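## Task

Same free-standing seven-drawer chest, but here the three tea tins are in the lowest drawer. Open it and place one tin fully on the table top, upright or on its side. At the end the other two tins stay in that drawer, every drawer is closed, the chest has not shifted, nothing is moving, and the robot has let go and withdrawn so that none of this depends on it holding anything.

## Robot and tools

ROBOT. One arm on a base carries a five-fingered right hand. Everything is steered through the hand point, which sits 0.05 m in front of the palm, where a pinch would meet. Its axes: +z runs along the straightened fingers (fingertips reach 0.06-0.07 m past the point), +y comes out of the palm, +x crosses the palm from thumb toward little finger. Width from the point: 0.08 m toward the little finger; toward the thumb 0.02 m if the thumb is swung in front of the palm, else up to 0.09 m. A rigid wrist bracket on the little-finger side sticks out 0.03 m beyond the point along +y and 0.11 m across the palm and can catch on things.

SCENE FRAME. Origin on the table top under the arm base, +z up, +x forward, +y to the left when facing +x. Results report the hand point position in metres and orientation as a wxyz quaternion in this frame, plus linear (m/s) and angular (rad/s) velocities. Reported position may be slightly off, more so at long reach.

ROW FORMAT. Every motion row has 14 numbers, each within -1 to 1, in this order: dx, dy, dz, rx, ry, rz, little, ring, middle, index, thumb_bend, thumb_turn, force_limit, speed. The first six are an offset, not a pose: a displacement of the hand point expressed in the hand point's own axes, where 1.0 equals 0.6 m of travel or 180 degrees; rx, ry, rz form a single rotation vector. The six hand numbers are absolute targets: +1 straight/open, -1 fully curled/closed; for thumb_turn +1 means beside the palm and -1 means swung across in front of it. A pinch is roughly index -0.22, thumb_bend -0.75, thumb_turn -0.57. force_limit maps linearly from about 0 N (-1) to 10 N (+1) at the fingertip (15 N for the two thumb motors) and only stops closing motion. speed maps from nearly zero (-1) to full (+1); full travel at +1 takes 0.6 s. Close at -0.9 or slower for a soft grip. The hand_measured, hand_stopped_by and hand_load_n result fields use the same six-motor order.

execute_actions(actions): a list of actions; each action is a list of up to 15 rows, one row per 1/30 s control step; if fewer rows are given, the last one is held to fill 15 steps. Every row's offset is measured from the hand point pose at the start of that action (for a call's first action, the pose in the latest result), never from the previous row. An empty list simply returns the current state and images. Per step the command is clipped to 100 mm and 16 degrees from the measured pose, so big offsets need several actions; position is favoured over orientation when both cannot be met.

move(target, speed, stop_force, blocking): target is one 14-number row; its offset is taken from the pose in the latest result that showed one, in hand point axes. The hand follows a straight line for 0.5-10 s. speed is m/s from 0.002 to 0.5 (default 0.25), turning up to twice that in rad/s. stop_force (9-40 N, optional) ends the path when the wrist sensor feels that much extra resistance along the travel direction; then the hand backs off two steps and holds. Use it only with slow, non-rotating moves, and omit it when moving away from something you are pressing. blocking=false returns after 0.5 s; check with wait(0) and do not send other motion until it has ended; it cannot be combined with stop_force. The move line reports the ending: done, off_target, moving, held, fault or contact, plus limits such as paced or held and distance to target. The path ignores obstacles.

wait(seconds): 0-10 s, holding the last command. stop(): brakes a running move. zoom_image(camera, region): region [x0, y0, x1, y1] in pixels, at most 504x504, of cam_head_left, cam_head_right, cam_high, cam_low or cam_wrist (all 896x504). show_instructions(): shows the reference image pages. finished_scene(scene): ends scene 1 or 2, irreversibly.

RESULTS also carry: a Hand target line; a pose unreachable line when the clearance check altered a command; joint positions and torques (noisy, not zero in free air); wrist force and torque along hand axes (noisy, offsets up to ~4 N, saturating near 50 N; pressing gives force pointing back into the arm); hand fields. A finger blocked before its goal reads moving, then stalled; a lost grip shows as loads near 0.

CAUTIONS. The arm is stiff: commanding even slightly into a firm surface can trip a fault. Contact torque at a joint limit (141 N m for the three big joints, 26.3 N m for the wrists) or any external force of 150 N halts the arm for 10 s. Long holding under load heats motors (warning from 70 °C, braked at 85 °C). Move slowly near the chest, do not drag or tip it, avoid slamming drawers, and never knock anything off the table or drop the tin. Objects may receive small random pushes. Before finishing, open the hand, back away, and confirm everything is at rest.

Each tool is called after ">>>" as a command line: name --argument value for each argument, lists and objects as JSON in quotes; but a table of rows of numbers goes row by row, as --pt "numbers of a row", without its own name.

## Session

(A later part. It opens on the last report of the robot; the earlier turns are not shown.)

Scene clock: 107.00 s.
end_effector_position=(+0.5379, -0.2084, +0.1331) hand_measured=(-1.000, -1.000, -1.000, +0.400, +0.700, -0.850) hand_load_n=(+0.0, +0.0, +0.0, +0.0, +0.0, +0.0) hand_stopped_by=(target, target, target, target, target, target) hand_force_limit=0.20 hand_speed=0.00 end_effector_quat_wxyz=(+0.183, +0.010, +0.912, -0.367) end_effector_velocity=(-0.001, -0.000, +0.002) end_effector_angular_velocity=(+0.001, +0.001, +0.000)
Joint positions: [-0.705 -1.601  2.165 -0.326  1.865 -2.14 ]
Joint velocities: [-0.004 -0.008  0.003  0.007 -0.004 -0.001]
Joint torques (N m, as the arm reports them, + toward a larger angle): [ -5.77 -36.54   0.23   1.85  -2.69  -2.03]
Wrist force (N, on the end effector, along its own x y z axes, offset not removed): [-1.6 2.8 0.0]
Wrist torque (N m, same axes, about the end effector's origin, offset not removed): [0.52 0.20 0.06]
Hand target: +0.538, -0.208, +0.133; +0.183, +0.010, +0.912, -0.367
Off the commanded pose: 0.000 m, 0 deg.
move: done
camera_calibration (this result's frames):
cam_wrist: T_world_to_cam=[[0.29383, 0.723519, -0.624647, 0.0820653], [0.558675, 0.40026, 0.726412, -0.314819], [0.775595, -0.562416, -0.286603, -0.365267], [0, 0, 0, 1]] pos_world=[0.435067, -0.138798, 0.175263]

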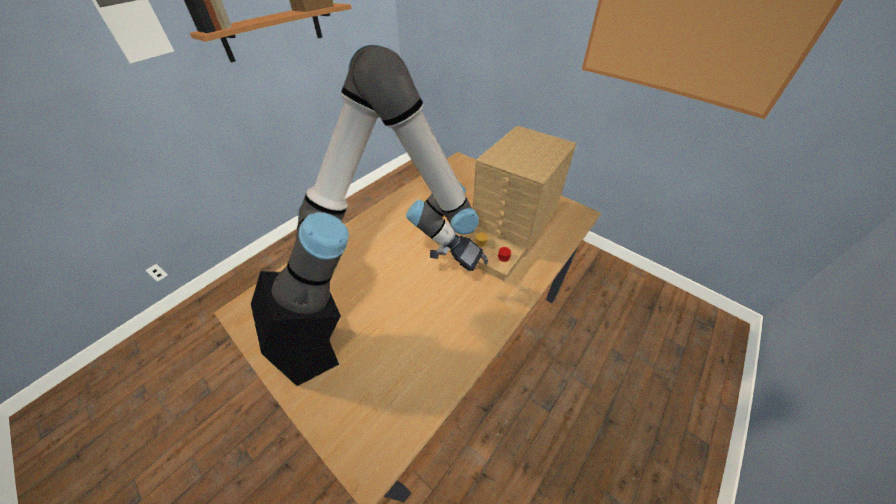

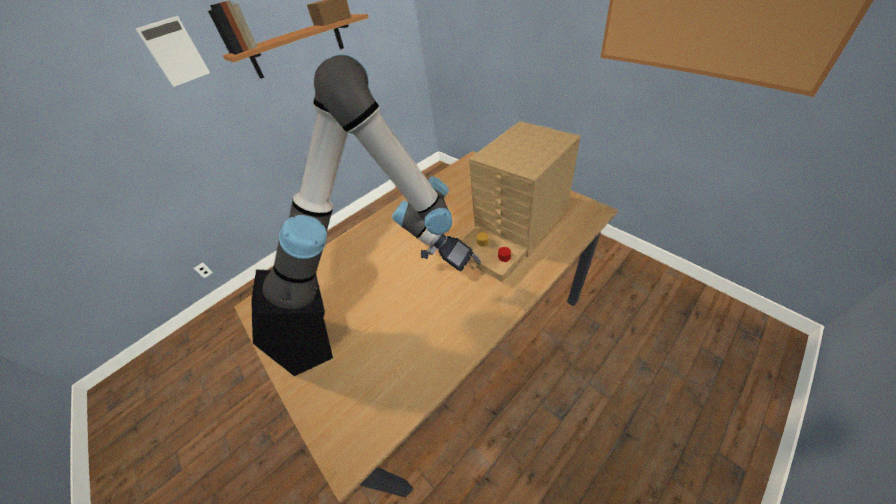

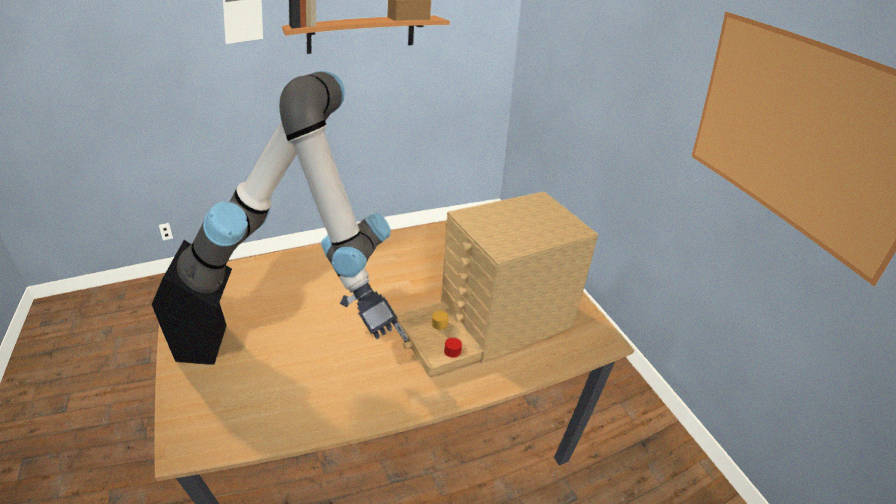

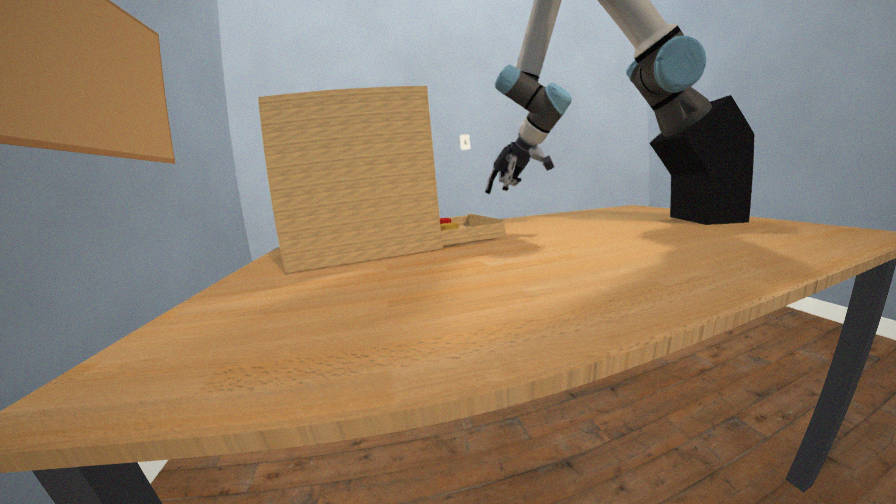

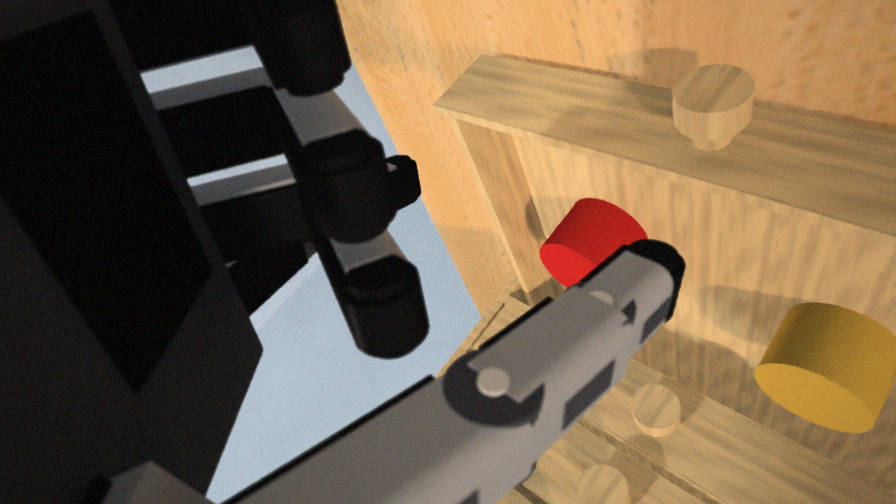

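>>> move --target '[-0.213,0.019,0.174,0,0,0,-1,-1,-1,0.4,0.7,-0.85,0.2,0]' --speed 0.12

>>> zoom_image --camera "cam_high" --region '[380,250,540,400]'

Scene clock: 112.20 s.
end_effector_position=(+0.6926, -0.2555, +0.0999) hand_measured=(-1.000, -1.000, -1.000, +0.400, +0.700, -0.850) hand_load_n=(+0.0, +0.0, +0.0, +0.0, +0.0, +0.0) hand_stopped_by=(target, target, target, target, target, target) hand_force_limit=0.20 hand_speed=0.00 end_effector_quat_wxyz=(+0.183, +0.010, +0.912, -0.367) end_effector_velocity=(+0.002, -0.000, -0.001) end_effector_angular_velocity=(+0.001, +0.002, -0.000)
Joint positions: [-0.605 -1.317  1.646 -0.083  1.962 -2.115]
Joint velocities: [ 0.001  0.005 -0.008  0.005  0.001  0.   ]
Joint torques (N m, as the arm reports them, + toward a larger angle): [ 15.16 -38.02 -17.51   1.94   3.55   1.48]
Wrist force (N, on the end effector, along its own x y z axes, offset not removed): [-2.0 0.2 1.2]
Wrist torque (N m, same axes, about the end effector's origin, offset not removed): [0.00 0.28 -0.01]
Hand target: +0.693, -0.256, +0.100; +0.183, +0.010, +0.912, -0.367
Off the commanded pose: 0.000 m, 0 deg.
move: done
camera_calibration (this result's frames):
cam_wrist: T_world_to_cam=[[0.293816, 0.723523, -0.624649, 0.049984], [0.55857, 0.400344, 0.726447, -0.358104], [0.775675, -0.562352, -0.28651, -0.521293], [0, 0, 0, 1]] pos_world=[0.589694, -0.18595, 0.14201]

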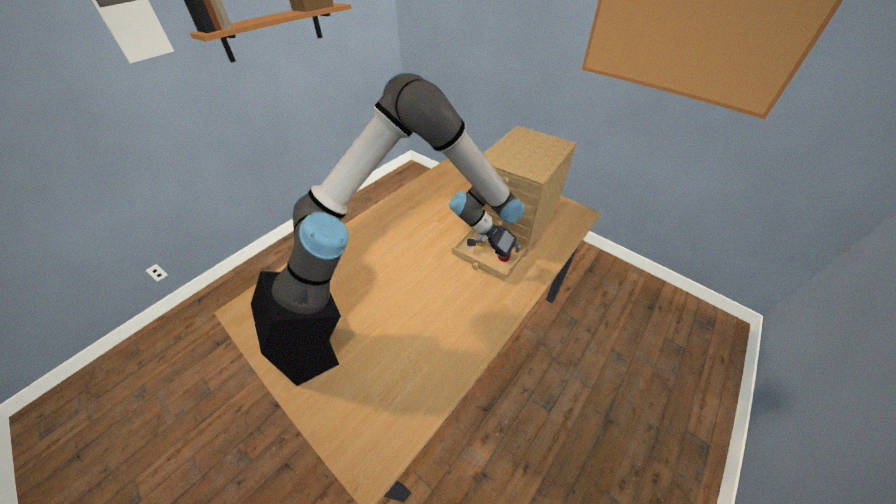

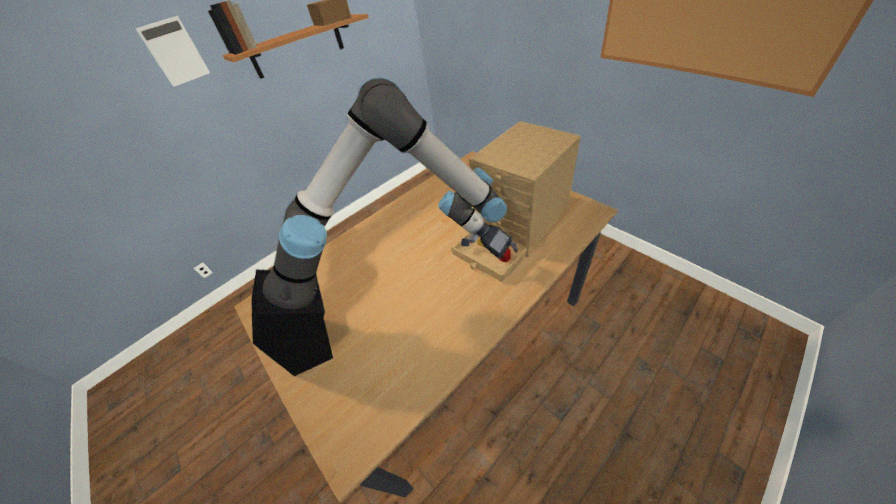

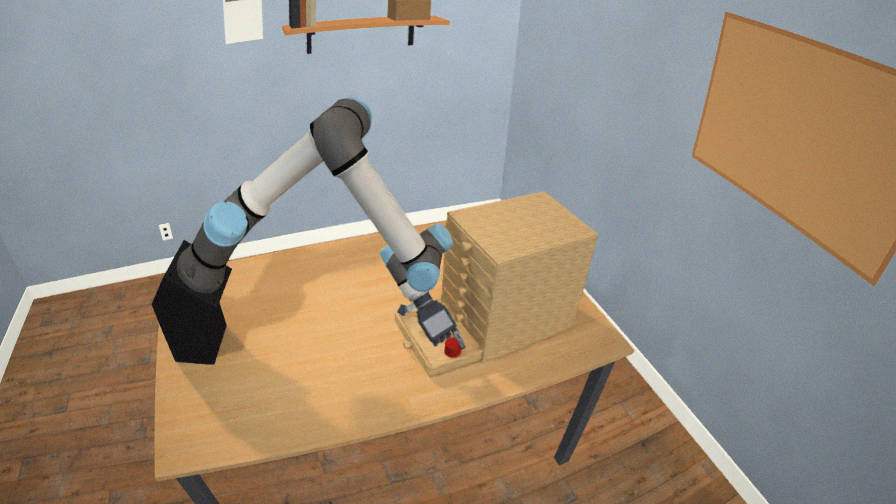

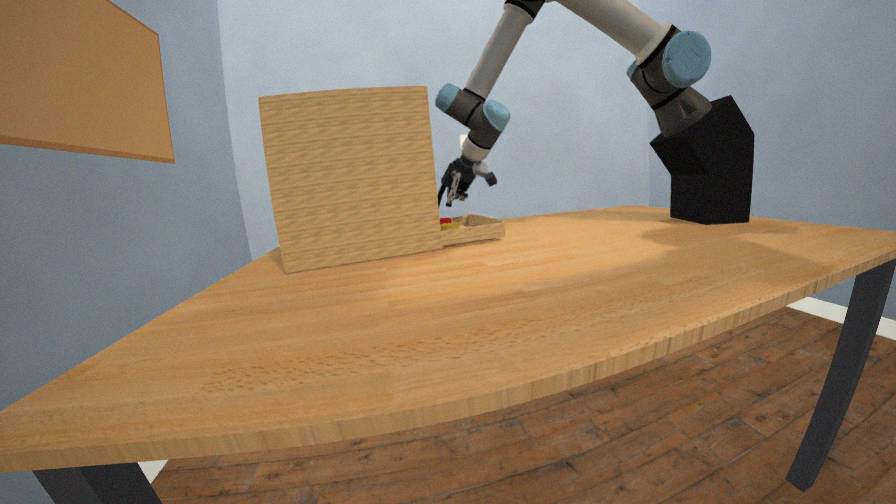

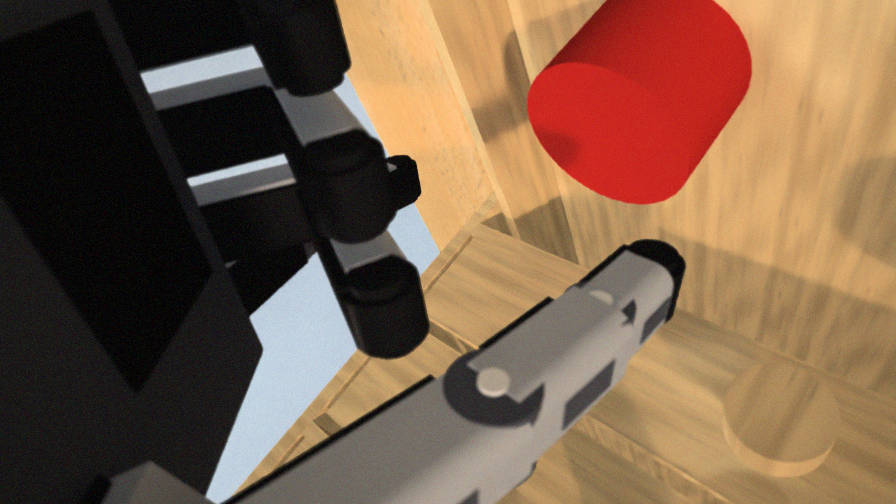

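Region (380, 250, 540, 400) of cam_high's 896x504 image, scaled by 3.150, with more detail than that image has; it fills the top 472 rows of this view, and the rest is white.

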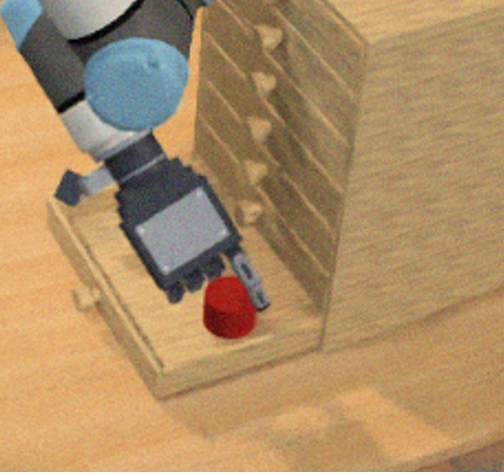

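>>> move --target '[0.005,0.034,0.019,0,0,0,-1,-1,-1,0.4,0.7,-0.85,0.2,0]' --speed 0.04

Scene clock: 115.47 s.
end_effector_position=(+0.6966, -0.2487, +0.0780) hand_measured=(-1.000, -1.000, -1.000, +0.400, +0.700, -0.850) hand_load_n=(+0.0, +0.0, +0.0, +0.0, +0.0, +0.0) hand_stopped_by=(target, target, target, target, target, target) hand_force_limit=0.20 hand_speed=0.00 end_effector_quat_wxyz=(+0.183, +0.010, +0.912, -0.367) end_effector_velocity=(+0.001, +0.000, -0.002) end_effector_angular_velocity=(-0.001, -0.002, -0.000)
Joint positions: [-0.584 -1.269  1.627 -0.11   1.983 -2.109]
Joint velocities: [ 0.002  0.006 -0.003 -0.004  0.003  0.001]
Joint torques (N m, as the arm reports them, + toward a larger angle): [ 17.41 -36.95 -17.91  -0.84   3.45   1.54]
Wrist force (N, on the end effector, along its own x y z axes, offset not removed): [-2.2 1.1 0.1]
Wrist torque (N m, same axes, about the end effector's origin, offset not removed): [0.23 0.26 -0.11]
Hand target: +0.697, -0.249, +0.078; +0.183, +0.010, +0.912, -0.367
Off the commanded pose: 0.000 m, 0 deg.
move: done
camera_calibration (this result's frames):
cam_wrist: T_world_to_cam=[[0.293803, 0.723538, -0.624639, 0.0302136], [0.558567, 0.40034, 0.726451, -0.34716], [0.775682, -0.562336, -0.286523, -0.526817], [0, 0, 0, 1]] pos_world=[0.593678, -0.179126, 0.120122]

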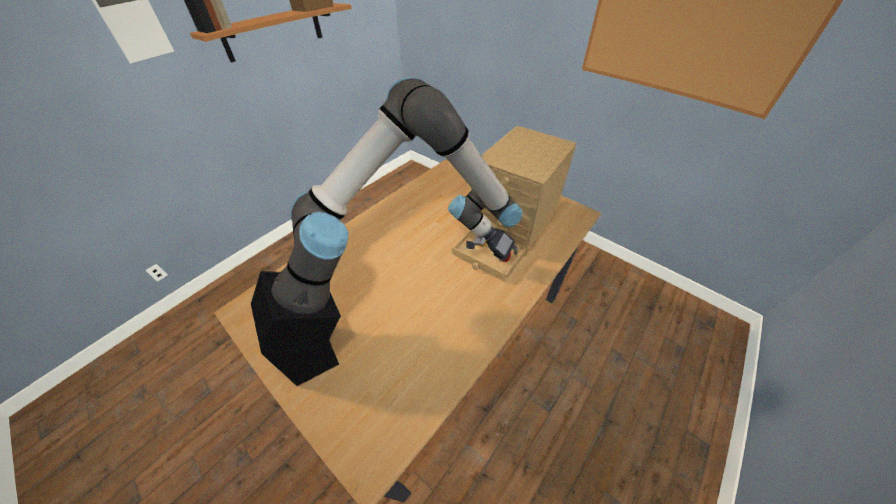

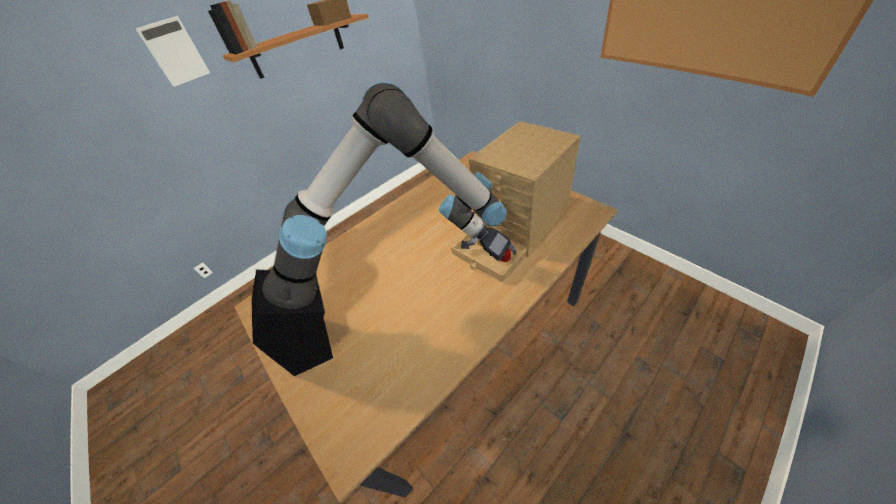

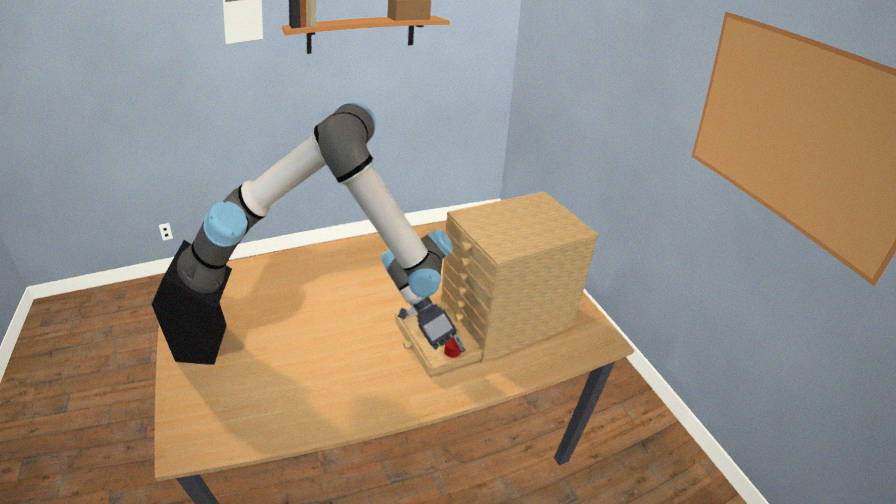

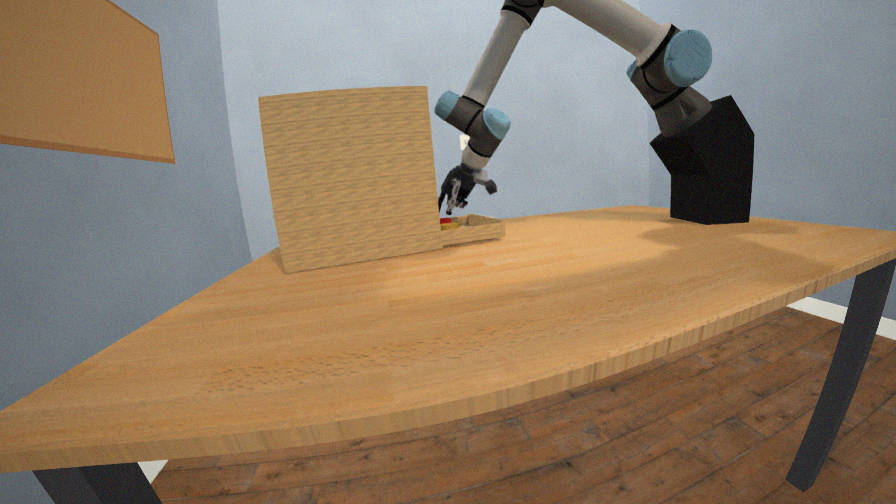

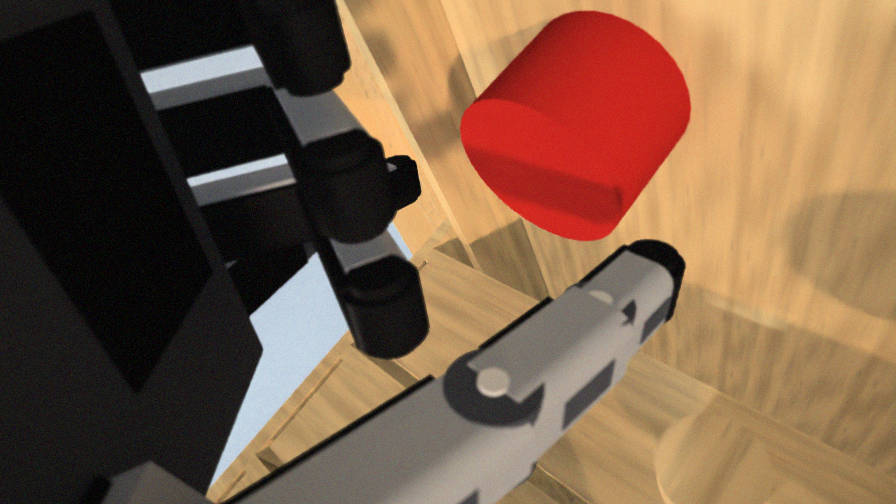

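>>> move --target '[0.018,0.009,0.022,0,0,0,-1,-1,-1,0.45,0.7,-0.85,0.2,0]' --speed 0.02

Scene clock: 118.63 s.
end_effector_position=(+0.6917, -0.2548, +0.0622) hand_measured=(-1.000, -1.000, -1.000, +0.450, +0.700, -0.850) hand_load_n=(+0.0, +0.0, +0.0, -2.0, +0.0, +0.0) hand_stopped_by=(target, target, target, target, target, target) hand_force_limit=0.20 hand_speed=0.00 end_effector_quat_wxyz=(+0.183, +0.010, +0.912, -0.367) end_effector_velocity=(-0.001, -0.001, -0.002) end_effector_angular_velocity=(-0.000, -0.000, -0.000)
Joint positions: [-0.596 -1.242  1.63  -0.141  1.971 -2.112]
Joint velocities: [-0.001  0.004  0.001 -0.005 -0.001 -0.   ]
Joint torques (N m, as the arm reports them, + toward a larger angle): [ -9.22 -36.61   2.49   0.07  -1.92  -2.16]
Wrist force (N, on the end effector, along its own x y z axes, offset not removed): [-7.4 0.4 -3.8]
Wrist torque (N m, same axes, about the end effector's origin, offset not removed): [0.39 0.33 -0.20]
Hand target: +0.692, -0.255, +0.062; +0.183, +0.010, +0.912, -0.367
Off the commanded pose: 0.000 m, 0 deg.
move: done
camera_calibration (this result's frames):
cam_wrist: T_world_to_cam=[[0.293848, 0.723532, -0.624623, 0.0261528], [0.558487, 0.400366, 0.726498, -0.330533], [0.775723, -0.562324, -0.286436, -0.531027], [0, 0, 0, 1]] pos_world=[0.588843, -0.185198, 0.104362]

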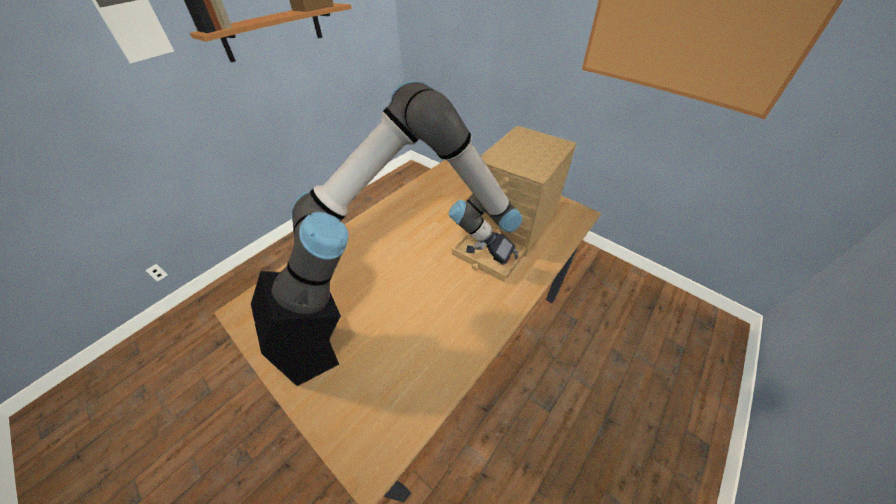

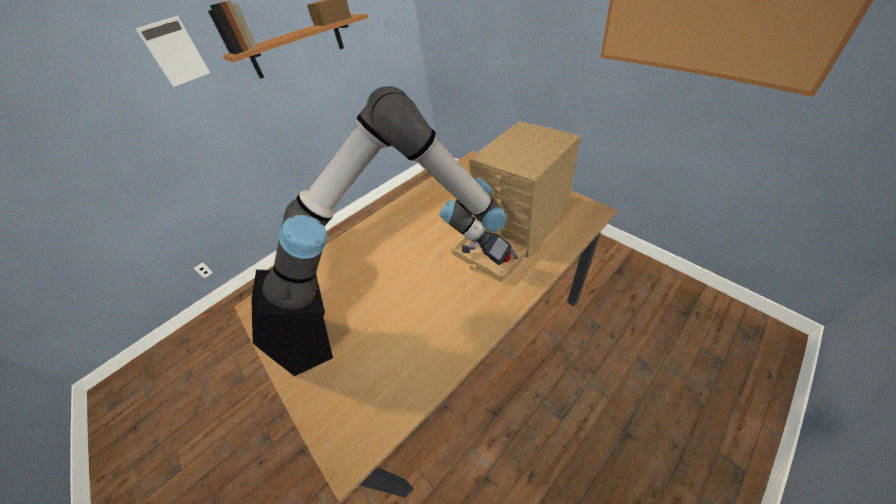

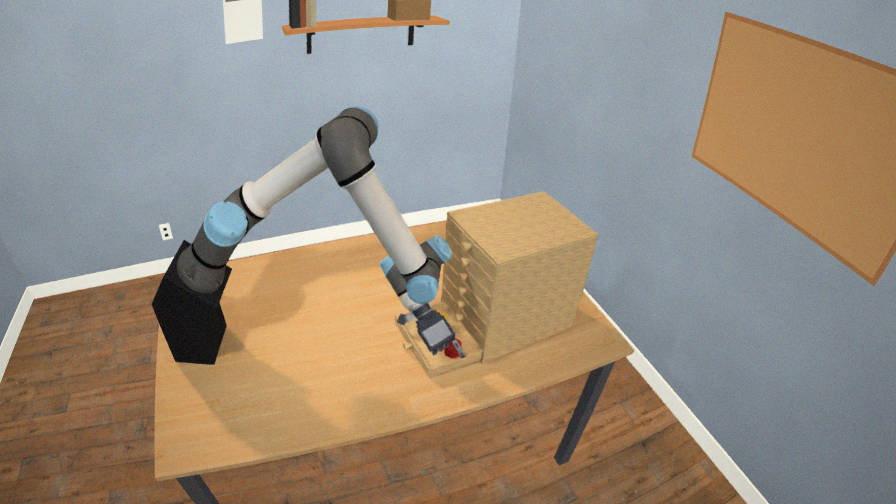

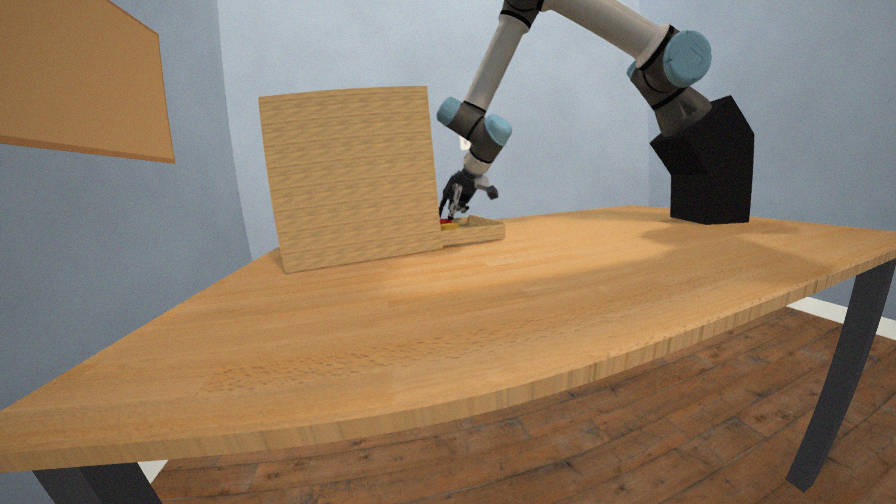

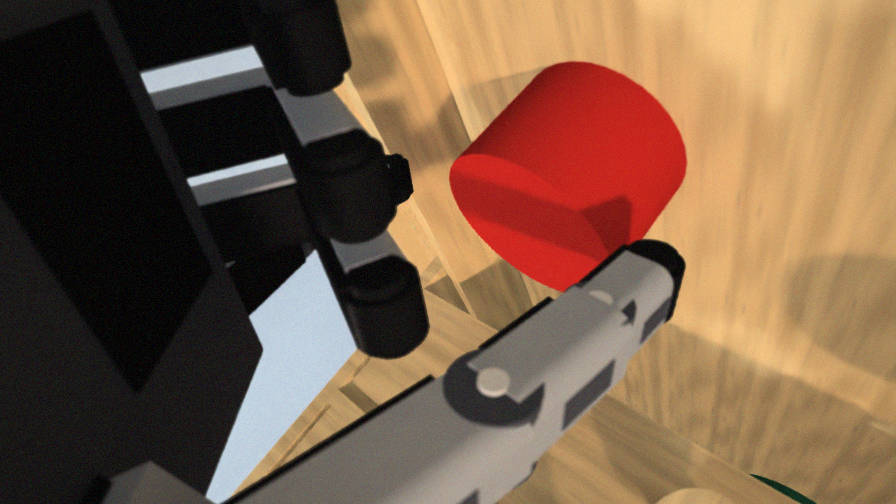

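>>> move --target '[-0.0015,0.0098,-0.009,0,0,0,-1,-1,-1,0.35,0.7,-0.85,0.2,0]' --speed 0.02

>>> zoom_image --camera "cam_high" --region '[420,310,500,380]'

Scene clock: 121.27 s.
end_effector_position=(+0.6917, -0.2470, +0.0622) hand_measured=(-1.000, -1.000, -1.000, +0.350, +0.700, -0.850) hand_load_n=(+0.0, +0.0, +0.0, +0.0, +0.0, +0.0) hand_stopped_by=(target, target, target, target, target, target) hand_force_limit=0.20 hand_speed=0.00 end_effector_quat_wxyz=(+0.183, +0.010, +0.912, -0.367) end_effector_velocity=(-0.000, +0.003, +0.000) end_effector_angular_velocity=(+0.000, +0.001, -0.000)
Joint positions: [-0.582 -1.243  1.635 -0.144  1.985 -2.108]
Joint velocities: [ 0.005 -0.001  0.002 -0.     0.005  0.001]
Joint torques (N m, as the arm reports them, + toward a larger angle): [ 15.96 -51.83   0.2   -0.69   3.43   1.67]
Wrist force (N, on the end effector, along its own x y z axes, offset not removed): [-3.4 2.0 1.3]
Wrist torque (N m, same axes, about the end effector's origin, offset not removed): [0.34 0.50 -0.16]
Hand target: +0.692, -0.247, +0.062; +0.183, +0.010, +0.912, -0.367
Off the commanded pose: 0.000 m, 0 deg.
move: done
camera_calibration (this result's frames):
cam_wrist: T_world_to_cam=[[0.293821, 0.723552, -0.624614, 0.0205589], [0.558507, 0.400352, 0.72649, -0.333595], [0.775718, -0.562309, -0.286477, -0.526665], [0, 0, 0, 1]] pos_world=[0.588818, -0.177469, 0.104317]

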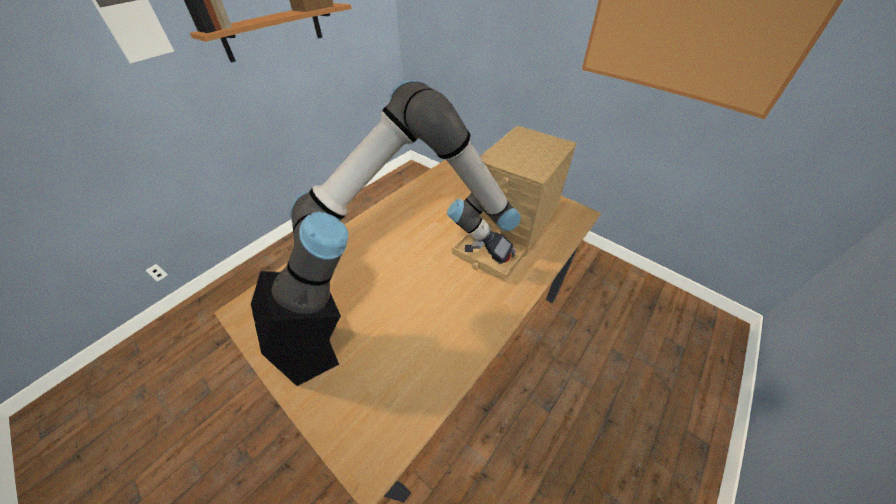

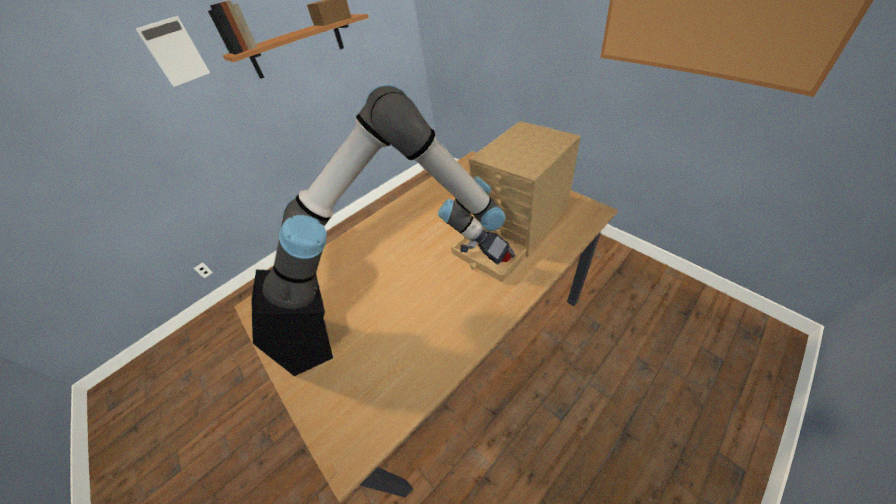

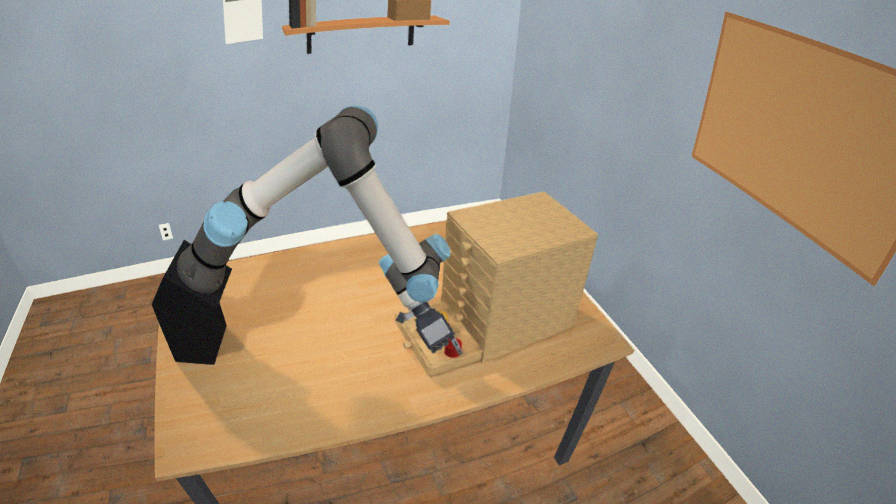

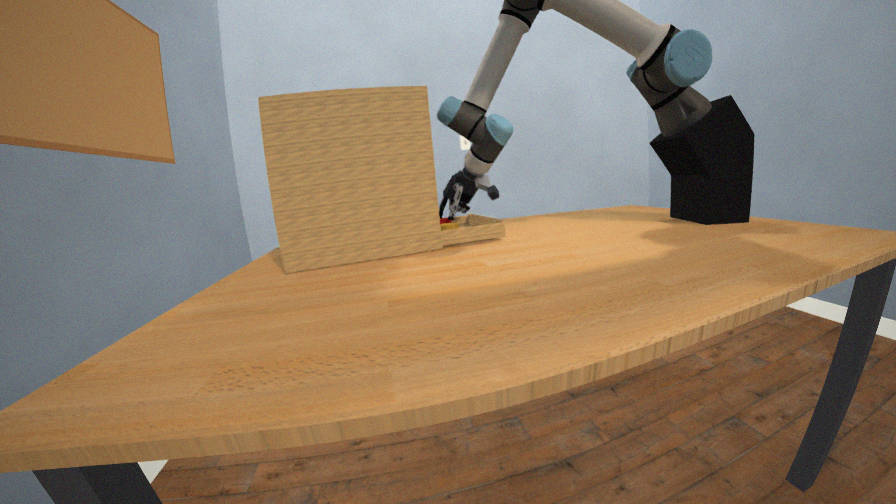

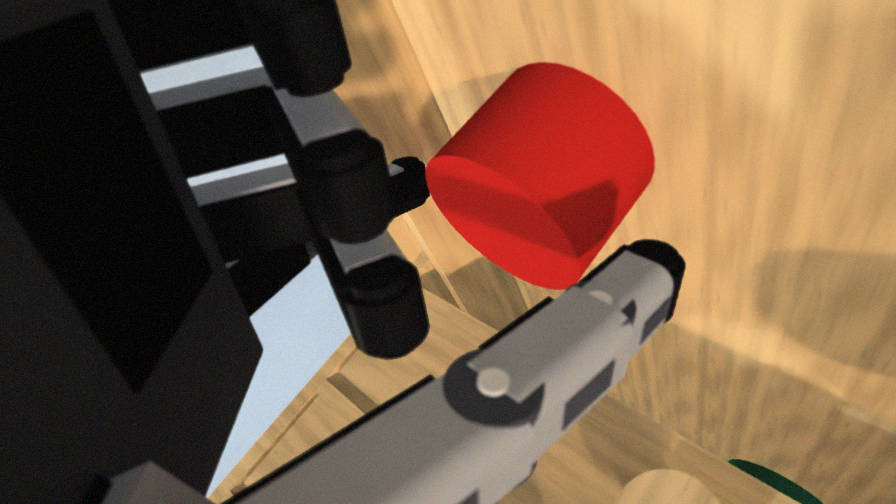

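Region (420, 310, 500, 380) of cam_high's 896x504 image, scaled by 6.300, with more detail than that image has; it fills the top 441 rows of this view, and the rest is white.

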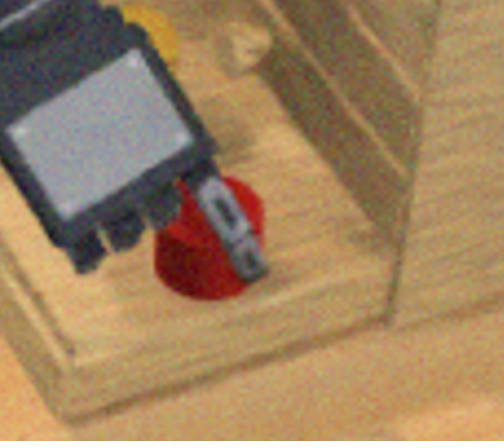

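>>> move --target '[0.004,0.0078,0.0078,0,0,0,-1,-1,-1,0.38,0.7,-0.85,0.2,0]' --speed 0.01 --stop_force 9

Scene clock: 128.87 s.
end_effector_position=(+0.6917, -0.2470, +0.0555) hand_measured=(-1.000, -1.000, -1.000, +0.380, +0.700, -0.850) hand_load_n=(+0.0, +0.0, +0.0, +0.0, +0.0, +0.0) hand_stopped_by=(target, target, target, target, target, target) hand_force_limit=0.20 hand_speed=0.00 end_effector_quat_wxyz=(+0.183, +0.010, +0.912, -0.367) end_effector_velocity=(-0.000, -0.000, -0.003) end_effector_angular_velocity=(+0.001, +0.001, -0.000)
Joint positions: [-0.58  -1.229  1.631 -0.153  1.986 -2.108]
Joint velocities: [ 0.     0.006 -0.002 -0.002  0.     0.001]
Joint torques (N m, as the arm reports them, + toward a larger angle): [ 16.46 -39.95 -16.6   -0.8    3.56   1.53]
Wrist force (N, on the end effector, along its own x y z axes, offset not removed): [-3.8 1.6 0.4]
Wrist torque (N m, same axes, about the end effector's origin, offset not removed): [0.34 0.52 -0.08]
Hand target: +0.692, -0.247, +0.055; +0.183, +0.010, +0.912, -0.367
Off the commanded pose: 0.000 m, 0 deg.
move: done
camera_calibration (this result's frames):
cam_wrist: T_world_to_cam=[[0.293818, 0.723555, -0.624612, 0.0163562], [0.558511, 0.400348, 0.72649, -0.328723], [0.775717, -0.562308, -0.286483, -0.528579], [0, 0, 0, 1]] pos_world=[0.588817, -0.177455, 0.0976012]

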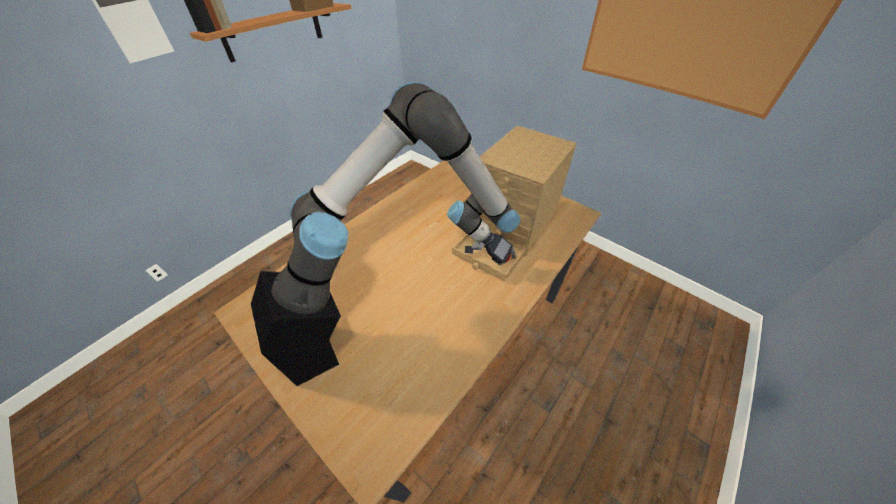

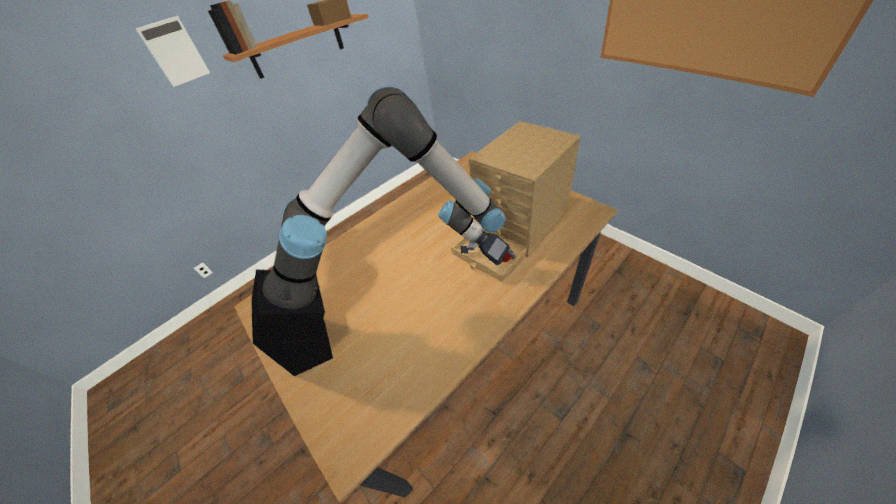

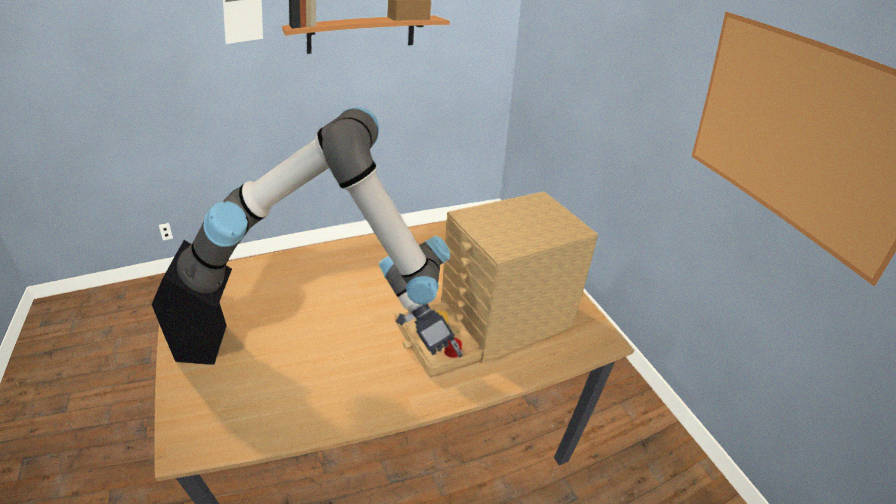

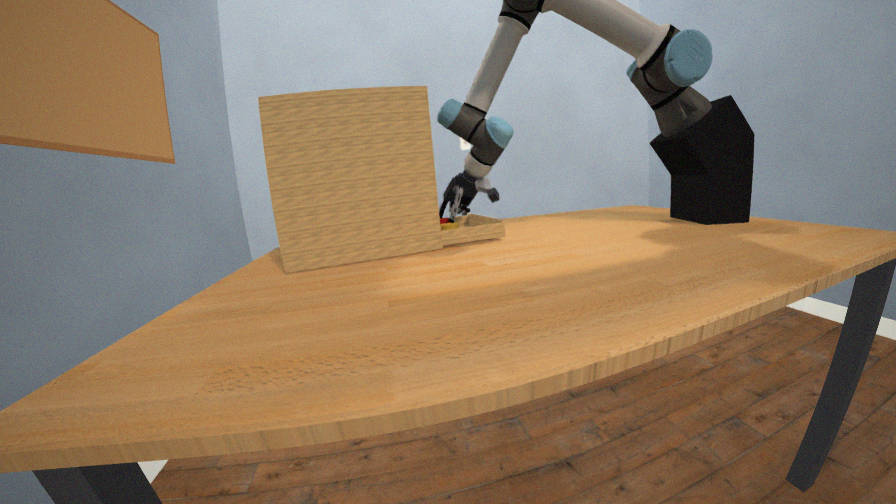

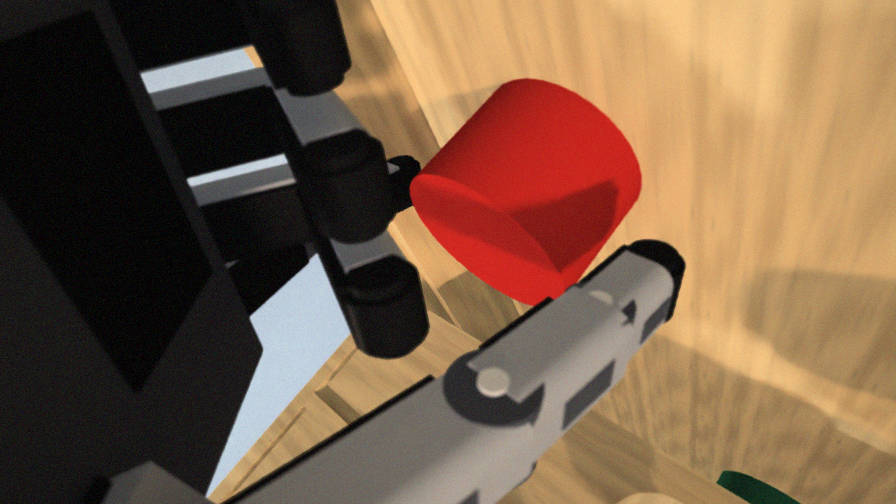

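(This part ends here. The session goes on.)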